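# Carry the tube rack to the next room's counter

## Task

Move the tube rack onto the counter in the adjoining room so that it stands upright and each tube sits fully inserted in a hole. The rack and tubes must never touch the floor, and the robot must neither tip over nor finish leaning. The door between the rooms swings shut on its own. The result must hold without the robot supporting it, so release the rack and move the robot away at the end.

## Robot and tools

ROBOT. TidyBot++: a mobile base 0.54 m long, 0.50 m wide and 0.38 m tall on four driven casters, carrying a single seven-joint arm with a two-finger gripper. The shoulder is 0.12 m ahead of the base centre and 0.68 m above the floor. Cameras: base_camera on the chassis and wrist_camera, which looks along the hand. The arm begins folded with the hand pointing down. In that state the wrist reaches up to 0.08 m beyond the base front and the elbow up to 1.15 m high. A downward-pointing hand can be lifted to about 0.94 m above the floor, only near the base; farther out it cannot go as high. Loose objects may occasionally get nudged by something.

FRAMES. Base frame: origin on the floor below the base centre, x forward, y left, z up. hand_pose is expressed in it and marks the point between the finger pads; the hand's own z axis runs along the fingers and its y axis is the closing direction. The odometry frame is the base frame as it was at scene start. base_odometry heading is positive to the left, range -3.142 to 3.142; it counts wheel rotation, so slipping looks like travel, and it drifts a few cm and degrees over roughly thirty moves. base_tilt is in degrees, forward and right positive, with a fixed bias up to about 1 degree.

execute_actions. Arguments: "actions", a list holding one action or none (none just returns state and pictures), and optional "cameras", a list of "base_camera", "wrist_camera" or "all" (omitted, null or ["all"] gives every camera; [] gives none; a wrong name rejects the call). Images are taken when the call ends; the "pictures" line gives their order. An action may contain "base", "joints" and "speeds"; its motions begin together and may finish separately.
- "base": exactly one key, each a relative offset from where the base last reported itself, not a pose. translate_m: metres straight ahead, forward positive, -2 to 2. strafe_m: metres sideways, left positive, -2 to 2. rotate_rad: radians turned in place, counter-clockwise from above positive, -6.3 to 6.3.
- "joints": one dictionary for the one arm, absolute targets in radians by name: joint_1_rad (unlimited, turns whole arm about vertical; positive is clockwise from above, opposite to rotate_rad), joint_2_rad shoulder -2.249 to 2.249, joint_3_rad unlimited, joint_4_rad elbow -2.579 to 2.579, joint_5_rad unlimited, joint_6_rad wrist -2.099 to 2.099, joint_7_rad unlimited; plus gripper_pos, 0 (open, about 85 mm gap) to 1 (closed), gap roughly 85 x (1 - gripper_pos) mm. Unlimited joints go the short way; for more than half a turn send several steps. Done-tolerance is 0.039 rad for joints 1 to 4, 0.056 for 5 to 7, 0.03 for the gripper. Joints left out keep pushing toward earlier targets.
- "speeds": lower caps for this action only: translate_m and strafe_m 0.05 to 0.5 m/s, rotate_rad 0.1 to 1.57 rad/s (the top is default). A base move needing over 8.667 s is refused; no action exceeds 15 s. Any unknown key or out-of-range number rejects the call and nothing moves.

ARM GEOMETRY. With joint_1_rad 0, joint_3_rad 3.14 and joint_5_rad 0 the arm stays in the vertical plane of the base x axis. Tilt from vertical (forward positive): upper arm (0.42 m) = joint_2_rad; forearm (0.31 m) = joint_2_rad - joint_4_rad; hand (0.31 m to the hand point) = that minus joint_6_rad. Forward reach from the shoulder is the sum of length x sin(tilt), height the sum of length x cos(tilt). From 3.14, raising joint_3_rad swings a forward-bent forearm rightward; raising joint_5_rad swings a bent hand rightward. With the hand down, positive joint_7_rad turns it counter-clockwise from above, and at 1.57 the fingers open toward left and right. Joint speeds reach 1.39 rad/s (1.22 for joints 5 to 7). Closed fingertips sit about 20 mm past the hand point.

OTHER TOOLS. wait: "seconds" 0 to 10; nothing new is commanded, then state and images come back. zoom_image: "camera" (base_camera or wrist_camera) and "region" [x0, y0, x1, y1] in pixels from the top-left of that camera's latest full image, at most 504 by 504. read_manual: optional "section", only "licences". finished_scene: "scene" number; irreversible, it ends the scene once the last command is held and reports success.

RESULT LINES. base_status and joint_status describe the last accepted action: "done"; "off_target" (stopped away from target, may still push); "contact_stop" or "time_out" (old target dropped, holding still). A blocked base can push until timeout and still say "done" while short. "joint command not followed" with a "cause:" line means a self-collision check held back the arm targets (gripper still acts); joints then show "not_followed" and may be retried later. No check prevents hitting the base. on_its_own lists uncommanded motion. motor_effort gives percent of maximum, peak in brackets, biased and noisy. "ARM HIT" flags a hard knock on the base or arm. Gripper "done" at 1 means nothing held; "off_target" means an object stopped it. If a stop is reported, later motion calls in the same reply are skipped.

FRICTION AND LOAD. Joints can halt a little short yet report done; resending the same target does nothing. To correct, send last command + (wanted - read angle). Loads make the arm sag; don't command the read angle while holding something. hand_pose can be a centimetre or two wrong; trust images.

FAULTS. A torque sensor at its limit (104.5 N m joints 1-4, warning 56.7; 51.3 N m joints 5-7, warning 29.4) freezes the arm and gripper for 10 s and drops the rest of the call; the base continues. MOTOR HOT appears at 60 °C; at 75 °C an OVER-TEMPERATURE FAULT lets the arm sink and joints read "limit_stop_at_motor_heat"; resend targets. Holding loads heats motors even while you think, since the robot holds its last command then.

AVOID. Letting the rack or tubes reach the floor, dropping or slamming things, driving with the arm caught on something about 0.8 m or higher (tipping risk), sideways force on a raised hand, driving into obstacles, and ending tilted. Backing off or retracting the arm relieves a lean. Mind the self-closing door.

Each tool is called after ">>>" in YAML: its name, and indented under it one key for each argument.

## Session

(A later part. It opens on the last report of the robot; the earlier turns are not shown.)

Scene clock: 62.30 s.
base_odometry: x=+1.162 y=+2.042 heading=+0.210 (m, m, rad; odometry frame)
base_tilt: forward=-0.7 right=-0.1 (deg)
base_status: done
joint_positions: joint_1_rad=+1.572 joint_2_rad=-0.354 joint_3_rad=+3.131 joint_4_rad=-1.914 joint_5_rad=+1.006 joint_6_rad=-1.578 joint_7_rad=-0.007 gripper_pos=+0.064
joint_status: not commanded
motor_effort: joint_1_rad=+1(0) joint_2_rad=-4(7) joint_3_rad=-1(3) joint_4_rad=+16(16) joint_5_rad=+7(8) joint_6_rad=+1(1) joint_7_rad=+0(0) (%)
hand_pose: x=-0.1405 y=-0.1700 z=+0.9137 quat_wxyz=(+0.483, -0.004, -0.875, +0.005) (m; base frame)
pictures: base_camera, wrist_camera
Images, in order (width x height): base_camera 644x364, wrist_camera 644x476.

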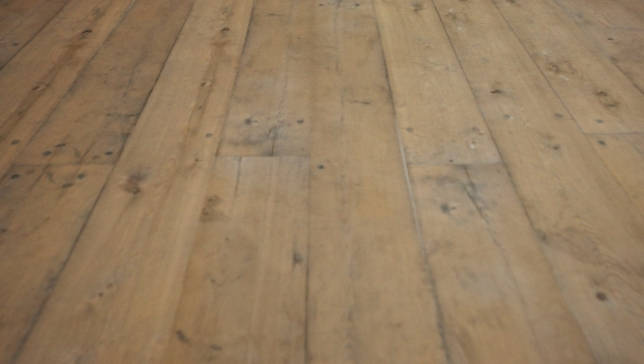

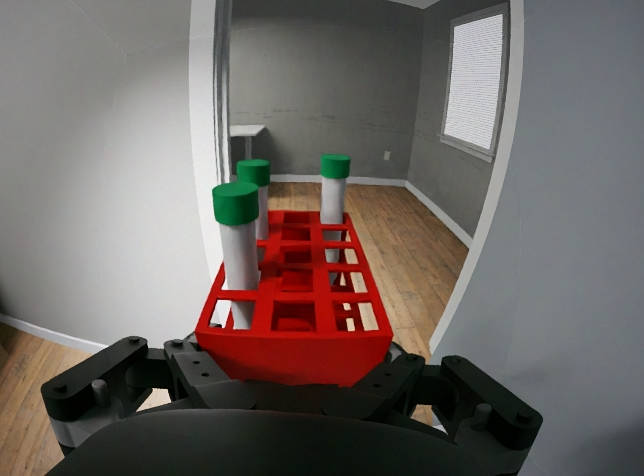

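>>> execute_actions:
  actions:
    - {"base": {"translate_m": 0.55}, "joints": {"joint_1_rad": -0.3}, "speeds": {"translate_m": 0.25}}

Scene clock: 65.43 s.
base_odometry: x=+1.700 y=+2.157 heading=+0.210 (m, m, rad; odometry frame)
base_tilt: forward=-0.6 right=-0.1 (deg)
base_status: done
joint_positions: joint_1_rad=-0.279 joint_2_rad=-0.354 joint_3_rad=+3.131 joint_4_rad=-1.914 joint_5_rad=+1.006 joint_6_rad=-1.578 joint_7_rad=-0.007 gripper_pos=+0.064
joint_status: all done
motor_effort: joint_1_rad=+0(0) joint_2_rad=-5(8) joint_3_rad=-2(3) joint_4_rad=+16(16) joint_5_rad=+7(7) joint_6_rad=+0(1) joint_7_rad=+0(0) (%)
hand_pose: x=+0.3542 y=-0.2024 z=+0.9137 quat_wxyz=(+0.287, +0.697, -0.530, +0.389) (m; base frame)
pictures: base_camera, wrist_camera
Images, in order (width x height): base_camera 644x364, wrist_camera 644x476.

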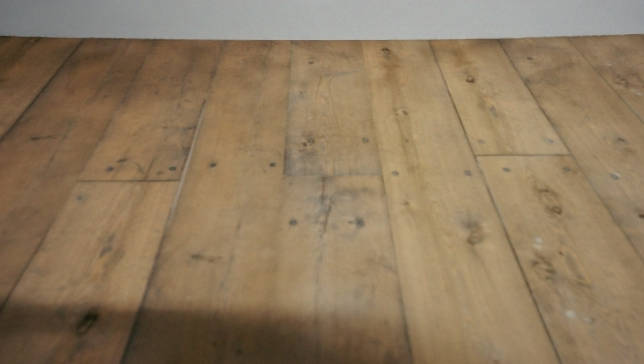

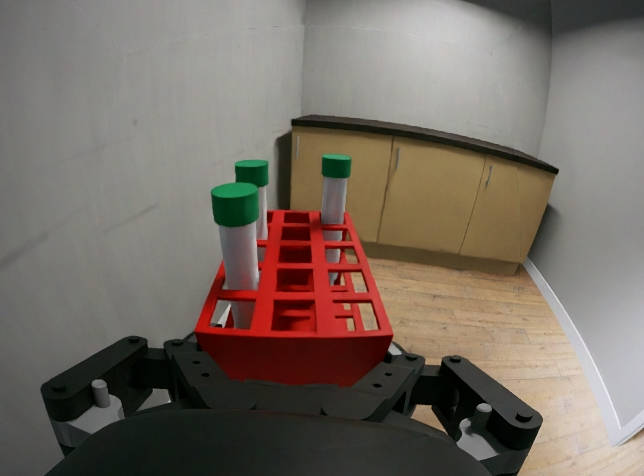

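>>> execute_actions:
  actions:
    - {"base": {"rotate_rad": -1.571}, "joints": {"joint_1_rad": 0.02, "joint_5_rad": 0.91, "joint_6_rad": -1.115, "joint_7_rad": 0.325}, "speeds": {"rotate_rad": 1.0}}
  cameras: ["wrist_camera"]

Scene clock: 68.83 s.
base_odometry: x=+1.700 y=+2.157 heading=-1.360 (m, m, rad; odometry frame)
base_tilt: forward=-0.6 right=-0.1 (deg)
base_status: done
joint_positions: joint_1_rad=+0.000 joint_2_rad=-0.354 joint_3_rad=+3.131 joint_4_rad=-1.914 joint_5_rad=+0.940 joint_6_rad=-1.133 joint_7_rad=+0.293 gripper_pos=+0.064
joint_status: all done
motor_effort: joint_1_rad=+0(2) joint_2_rad=-7(8) joint_3_rad=-2(2) joint_4_rad=+19(19) joint_5_rad=+6(8) joint_6_rad=+3(3) joint_7_rad=+0(0) (%)
hand_pose: x=+0.4232 y=-0.2230 z=+0.9154 quat_wxyz=(+0.237, +0.757, -0.437, +0.425) (m; base frame)
pictures: wrist_camera
Images, in order (width x height): wrist_camera 644x476.

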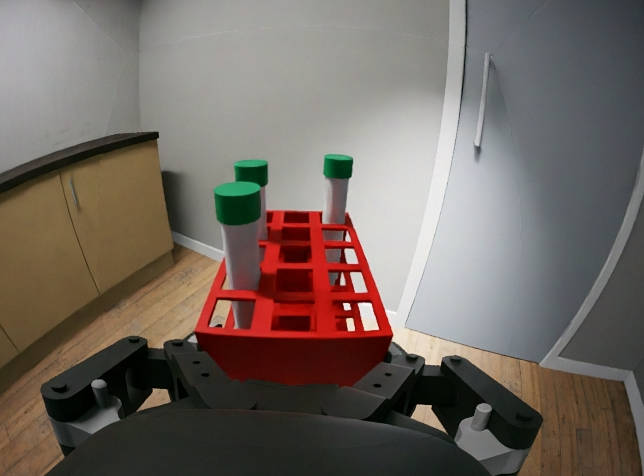

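>>> execute_actions:
  actions:
    - {"base": {"translate_m": 0.3}, "joints": {"joint_5_rad": 0.64, "joint_6_rad": -0.73, "joint_7_rad": 0.775}, "speeds": {"translate_m": 0.4}}
  cameras: []

>>> execute_actions:
  actions:
    - {"base": {"translate_m": 0.2}, "joints": {"joint_5_rad": -0.03, "joint_6_rad": -0.555, "joint_7_rad": 1.6}, "speeds": {"translate_m": 0.4}}

Scene clock: 70.90 s.
base_odometry: x=+1.762 y=+1.863 heading=-1.361 (m, m, rad; odometry frame)
base_tilt: forward=-0.6 right=+0.0 (deg)
base_status: done
joint_positions: joint_1_rad=+0.005 joint_2_rad=-0.351 joint_3_rad=+3.131 joint_4_rad=-1.916 joint_5_rad=+0.657 joint_6_rad=-0.733 joint_7_rad=+0.762 gripper_pos=+0.064
joint_status: all done
motor_effort: joint_1_rad=+0(2) joint_2_rad=-10(12) joint_3_rad=-1(3) joint_4_rad=+21(21) joint_5_rad=+3(6) joint_6_rad=+7(7) joint_7_rad=+0(0) (%)
hand_pose: x=+0.5213 y=-0.1234 z=+0.9157 quat_wxyz=(+0.119, +0.845, -0.217, +0.473) (m; base frame)
pictures: none
No camera images: the call's "cameras" was empty. Leave "cameras" out to get every camera's image.

Scene clock: 72.43 s.
base_odometry: x=+1.804 y=+1.667 heading=-1.361 (m, m, rad; odometry frame)
base_tilt: forward=-0.7 right=-0.1 (deg)
base_status: done
joint_positions: joint_1_rad=+0.006 joint_2_rad=-0.350 joint_3_rad=+3.131 joint_4_rad=-1.917 joint_5_rad=-0.013 joint_6_rad=-0.576 joint_7_rad=+1.587 gripper_pos=+0.064
joint_status: all done
motor_effort: joint_1_rad=+0(1) joint_2_rad=-10(14) joint_3_rad=+1(1) joint_4_rad=+21(21) joint_5_rad=-1(3) joint_6_rad=+10(10) joint_7_rad=+0(0) (%)
hand_pose: x=+0.5506 y=+0.0061 z=+0.9098 quat_wxyz=(-0.001, +0.878, +0.007, +0.479) (m; base frame)
pictures: base_camera, wrist_camera
Images, in order (width x height): base_camera 644x364, wrist_camera 644x476.

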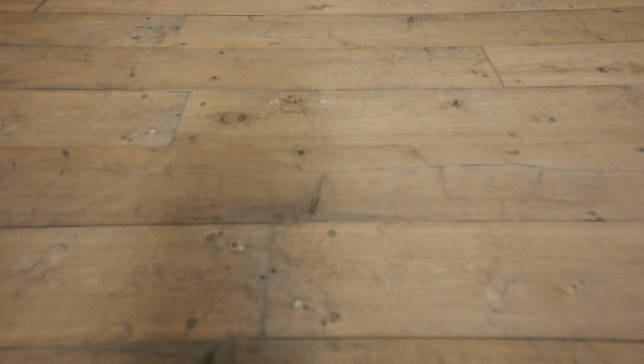

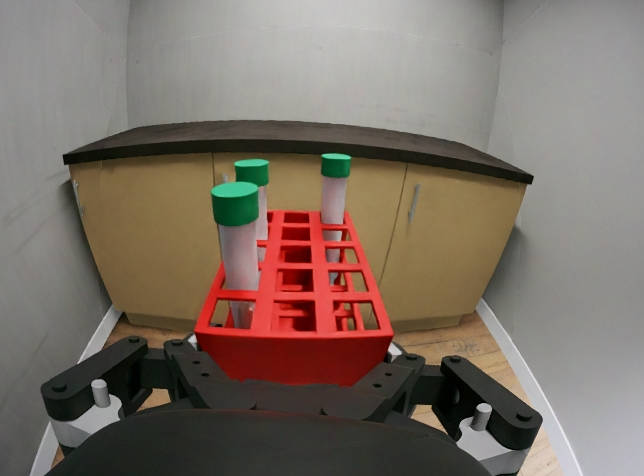

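>>> execute_actions:
  actions:
    - {"base": {"translate_m": 0.4}, "joints": {"joint_2_rad": 0.005, "joint_4_rad": -1.315, "joint_6_rad": -0.825}, "speeds": {"translate_m": 0.4}}

Scene clock: 74.97 s.
base_odometry: x=+1.887 y=+1.276 heading=-1.362 (m, m, rad; odometry frame)
base_tilt: forward=-0.6 right=-0.1 (deg)
base_status: done
joint_positions: joint_1_rad=+0.006 joint_2_rad=+0.018 joint_3_rad=+3.131 joint_4_rad=-1.334 joint_5_rad=-0.013 joint_6_rad=-0.809 joint_7_rad=+1.587 gripper_pos=+0.064
joint_status: all done
motor_effort: joint_1_rad=+1(0) joint_2_rad=-24(27) joint_3_rad=+1(1) joint_4_rad=+21(22) joint_5_rad=-1(1) joint_6_rad=+10(10) joint_7_rad=+0(0) (%)
hand_pose: x=+0.6921 y=+0.0069 z=+0.9970 quat_wxyz=(-0.004, +0.882, +0.008, +0.471) (m; base frame)
pictures: base_camera, wrist_camera
Images, in order (width x height): base_camera 644x364, wrist_camera 644x476.

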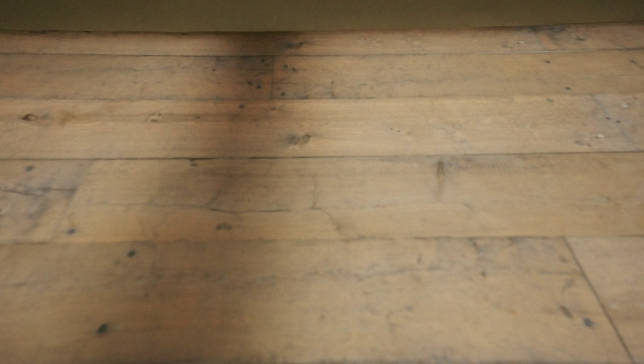

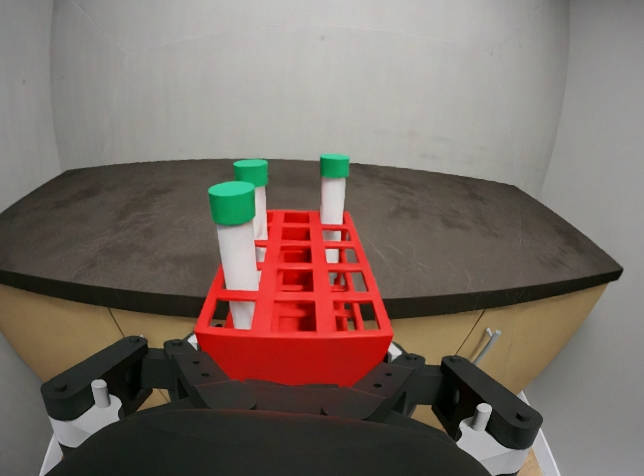

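>>> execute_actions:
  actions:
    - {"base": {"translate_m": 0.36}, "joints": {"joint_6_rad": -0.768}, "speeds": {"translate_m": 0.3}}

Scene clock: 77.23 s.
base_odometry: x=+1.961 y=+0.923 heading=-1.363 (m, m, rad; odometry frame)
base_tilt: forward=-0.6 right=-0.1 (deg)
base_status: done
joint_positions: joint_1_rad=+0.006 joint_2_rad=+0.014 joint_3_rad=+3.131 joint_4_rad=-1.331 joint_5_rad=-0.013 joint_6_rad=-0.793 joint_7_rad=+1.587 gripper_pos=+0.064
joint_status: all done
motor_effort: joint_1_rad=+1(1) joint_2_rad=-24(27) joint_3_rad=+0(2) joint_4_rad=+20(22) joint_5_rad=-1(1) joint_6_rad=+9(11) joint_7_rad=+0(0) (%)
hand_pose: x=+0.6937 y=+0.0068 z=+1.0057 quat_wxyz=(-0.003, +0.877, +0.007, +0.481) (m; base frame)
pictures: base_camera, wrist_camera
Images, in order (width x height): base_camera 644x364, wrist_camera 644x476.

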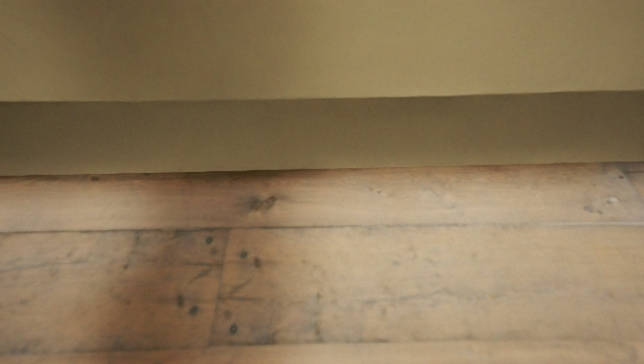

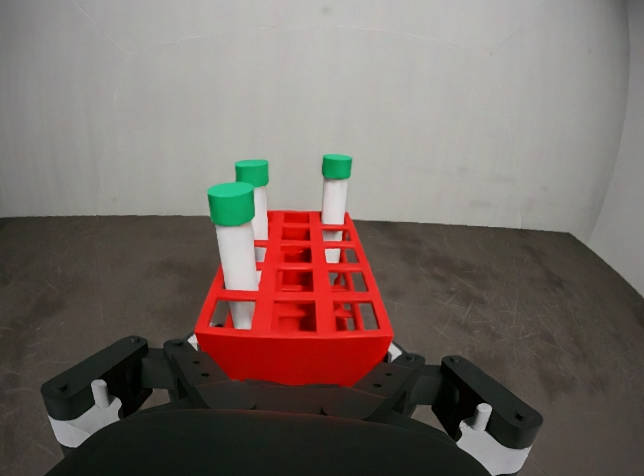

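>>> execute_actions:
  actions:
    - {"joints": {"joint_4_rad": -1.485, "joint_6_rad": -0.625}}
  cameras: ["wrist_camera"]

Scene clock: 78.57 s.
base_odometry: x=+1.961 y=+0.923 heading=-1.363 (m, m, rad; odometry frame)
base_tilt: forward=-0.6 right=-0.1 (deg)
base_status: not commanded
joint_positions: joint_1_rad=+0.006 joint_2_rad=+0.014 joint_3_rad=+3.131 joint_4_rad=-1.484 joint_5_rad=-0.013 joint_6_rad=-0.653 joint_7_rad=+1.587 gripper_pos=+0.064
joint_status: all done
motor_effort: joint_1_rad=+0(0) joint_2_rad=-24(25) joint_3_rad=+0(0) joint_4_rad=+21(22) joint_5_rad=-1(1) joint_6_rad=+9(10) joint_7_rad=+0(0) (%)
hand_pose: x=+0.6987 y=+0.0065 z=+0.9551 quat_wxyz=(-0.003, +0.880, +0.007, +0.476) (m; base frame)
pictures: wrist_camera
Images, in order (width x height): wrist_camera 644x476.

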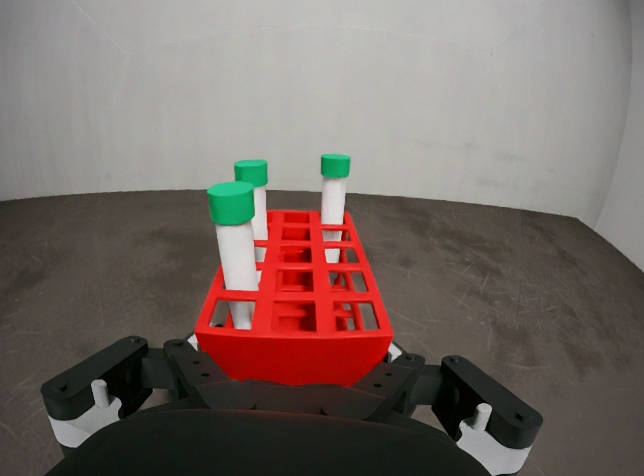

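>>> execute_actions:
  actions:
    - {"joints": {"joint_4_rad": -1.54, "joint_6_rad": -0.56}}
  cameras: ["wrist_camera"]

Scene clock: 79.47 s.
base_odometry: x=+1.961 y=+0.923 heading=-1.363 (m, m, rad; odometry frame)
base_tilt: forward=-0.6 right=-0.1 (deg)
base_status: not commanded
joint_positions: joint_1_rad=+0.006 joint_2_rad=+0.012 joint_3_rad=+3.131 joint_4_rad=-1.527 joint_5_rad=-0.013 joint_6_rad=-0.578 joint_7_rad=+1.587 gripper_pos=+0.064
joint_status: all done
motor_effort: joint_1_rad=+0(1) joint_2_rad=-23(24) joint_3_rad=+0(0) joint_4_rad=+20(21) joint_5_rad=-1(1) joint_6_rad=+9(9) joint_7_rad=+0(0) (%)
hand_pose: x=+0.7042 y=+0.0062 z=+0.9510 quat_wxyz=(-0.003, +0.872, +0.006, +0.490) (m; base frame)
pictures: wrist_camera
Images, in order (width x height): wrist_camera 644x476.

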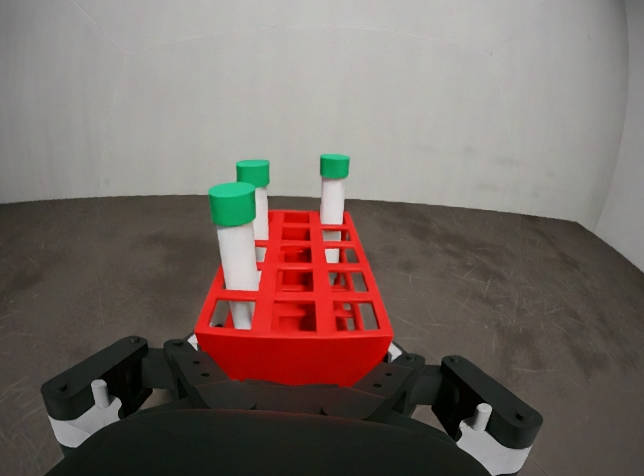

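>>> execute_actions:
  actions:
    - {"joints": {"joint_4_rad": -1.565}}
  cameras: ["wrist_camera"]

Scene clock: 80.13 s.
base_odometry: x=+1.961 y=+0.923 heading=-1.363 (m, m, rad; odometry frame)
base_tilt: forward=-0.7 right=-0.1 (deg)
base_status: not commanded
joint_positions: joint_1_rad=+0.006 joint_2_rad=+0.005 joint_3_rad=+3.131 joint_4_rad=-1.539 joint_5_rad=-0.013 joint_6_rad=-0.568 joint_7_rad=+1.587 gripper_pos=+0.064
joint_status: all done
motor_effort: joint_1_rad=+0(1) joint_2_rad=-20(22) joint_3_rad=+0(1) joint_4_rad=+18(20) joint_5_rad=-1(1) joint_6_rad=+7(9) joint_7_rad=+0(0) (%)
hand_pose: x=+0.7020 y=+0.0062 z=+0.9509 quat_wxyz=(-0.003, +0.870, +0.006, +0.493) (m; base frame)
pictures: wrist_camera
Images, in order (width x height): wrist_camera 644x476.

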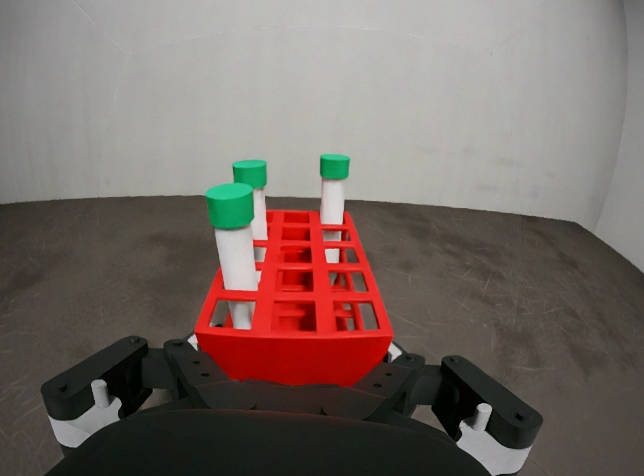

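>>> execute_actions:
  actions:
    - {"joints": {"joint_4_rad": -1.545, "gripper_pos": 0.0}}
  cameras: ["wrist_camera"]

>>> execute_actions:
  actions:
    - {"base": {"translate_m": -0.15}, "speeds": {"translate_m": 0.1}}
  cameras: ["wrist_camera"]

Scene clock: 81.37 s.
base_odometry: x=+1.961 y=+0.923 heading=-1.363 (m, m, rad; odometry frame)
base_tilt: forward=-0.6 right=-0.1 (deg)
base_status: not commanded
joint_positions: joint_1_rad=+0.006 joint_2_rad=+0.004 joint_3_rad=+3.131 joint_4_rad=-1.539 joint_5_rad=-0.013 joint_6_rad=-0.568 joint_7_rad=+1.587 gripper_pos=+0.000
joint_status: all done
motor_effort: joint_1_rad=+1(0) joint_2_rad=-22(25) joint_3_rad=+0(0) joint_4_rad=+20(21) joint_5_rad=-1(1) joint_6_rad=+8(9) joint_7_rad=+0(0) (%)
hand_pose: x=+0.7018 y=+0.0062 z=+0.9507 quat_wxyz=(-0.003, +0.870, +0.006, +0.492) (m; base frame)
pictures: wrist_camera
Images, in order (width x height): wrist_camera 644x476.

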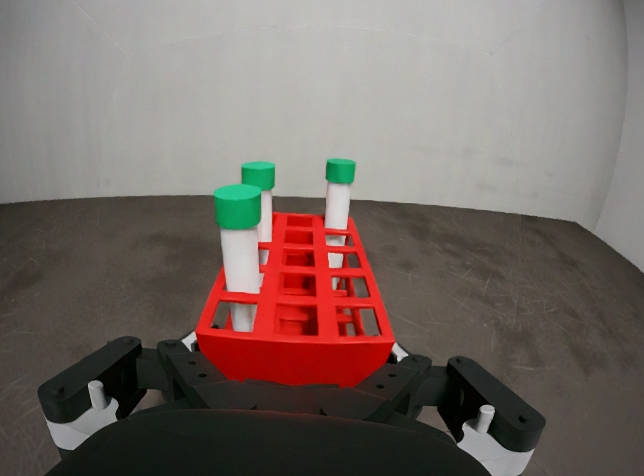

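Scene clock: 83.40 s.
base_odometry: x=+1.930 y=+1.070 heading=-1.364 (m, m, rad; odometry frame)
base_tilt: forward=-0.6 right=-0.1 (deg)
base_status: done
joint_positions: joint_1_rad=+0.006 joint_2_rad=+0.004 joint_3_rad=+3.131 joint_4_rad=-1.539 joint_5_rad=-0.013 joint_6_rad=-0.568 joint_7_rad=+1.587 gripper_pos=+0.000
joint_status: not commanded
motor_effort: joint_1_rad=+1(1) joint_2_rad=-22(26) joint_3_rad=+1(1) joint_4_rad=+20(21) joint_5_rad=-1(1) joint_6_rad=+9(9) joint_7_rad=+0(0) (%)
hand_pose: x=+0.7017 y=+0.0062 z=+0.9508 quat_wxyz=(-0.003, +0.870, +0.006, +0.492) (m; base frame)
pictures: wrist_camera
Images, in order (width x height): wrist_camera 644x476.

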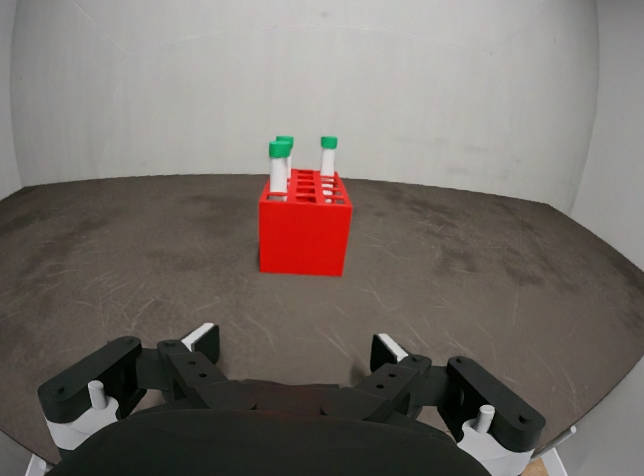

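>>> zoom_image:
  camera: "wrist_camera"
  region: [240, 120, 380, 290]

Region (240, 120, 380, 290) of wrist_camera's 644x476 image, scaled by 2.965; it fills the left 415 columns of this view, and the rest is white.

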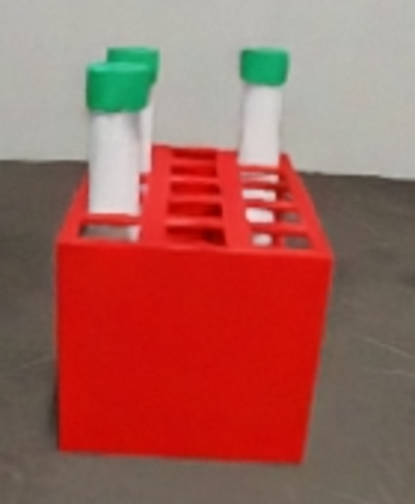

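>>> execute_actions:
  actions:
    - {"base": {"strafe_m": 0.5}, "joints": {"joint_1_rad": 0.5, "joint_6_rad": -0.3, "joint_4_rad": -1.68}}
  cameras: ["wrist_camera"]

Scene clock: 86.13 s.
base_odometry: x=+2.419 y=+1.173 heading=-1.363 (m, m, rad; odometry frame)
base_tilt: forward=-0.7 right=+0.0 (deg)
base_status: done
joint_positions: joint_1_rad=+0.477 joint_2_rad=+0.004 joint_3_rad=+3.131 joint_4_rad=-1.667 joint_5_rad=-0.013 joint_6_rad=-0.322 joint_7_rad=+1.587 gripper_pos=+0.000
joint_status: all done
motor_effort: joint_1_rad=+1(2) joint_2_rad=-23(25) joint_3_rad=+0(3) joint_4_rad=+20(21) joint_5_rad=-1(2) joint_6_rad=+10(10) joint_7_rad=+0(0) (%)
hand_pose: x=+0.6546 y=-0.2668 z=+0.9436 quat_wxyz=(+0.125, +0.817, -0.191, +0.529) (m; base frame)
pictures: wrist_camera
Images, in order (width x height): wrist_camera 644x476.

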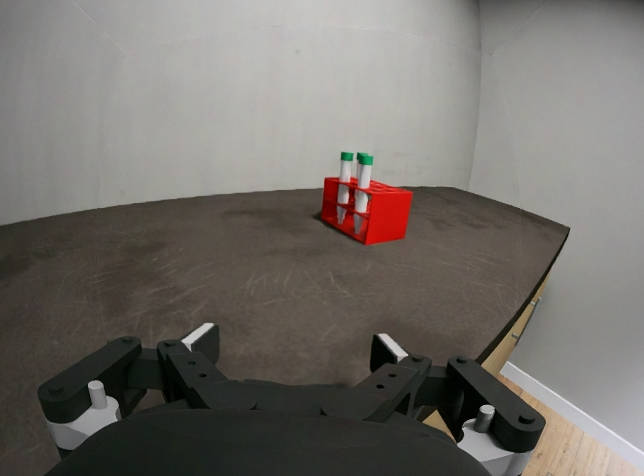

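>>> zoom_image:
  camera: "wrist_camera"
  region: [305, 140, 425, 255]

Region (305, 140, 425, 255) of wrist_camera's 644x476 image, scaled by 4.200; it fills the top 483 rows of this view, and the rest is white.

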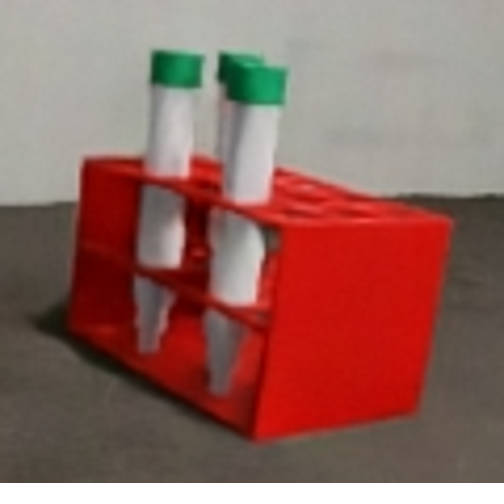

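>>> execute_actions:
  actions:
    - {"base": {"translate_m": -0.2}, "joints": {"joint_2_rad": -0.3, "joint_4_rad": -2.0}}
  cameras: ["wrist_camera"]

Scene clock: 87.90 s.
base_odometry: x=+2.378 y=+1.369 heading=-1.363 (m, m, rad; odometry frame)
base_tilt: forward=-0.6 right=-0.1 (deg)
base_status: done
joint_positions: joint_1_rad=+0.479 joint_2_rad=-0.310 joint_3_rad=+3.131 joint_4_rad=-1.987 joint_5_rad=-0.013 joint_6_rad=-0.318 joint_7_rad=+1.587 gripper_pos=+0.000
joint_status: all done
motor_effort: joint_1_rad=+1(3) joint_2_rad=-11(26) joint_3_rad=+0(2) joint_4_rad=+20(22) joint_5_rad=-2(1) joint_6_rad=+9(10) joint_7_rad=+0(0) (%)
hand_pose: x=+0.5378 y=-0.2088 z=+0.9209 quat_wxyz=(+0.127, +0.818, -0.192, +0.527) (m; base frame)
pictures: wrist_camera
Images, in order (width x height): wrist_camera 644x476.

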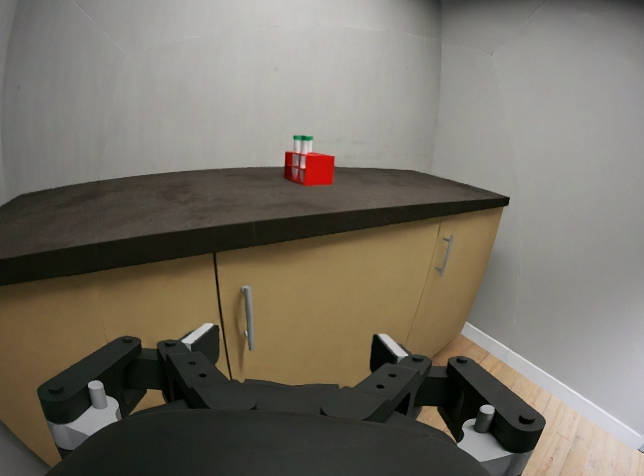

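>>> finished_scene:
  scene: 1

The scene is finished: the task was done.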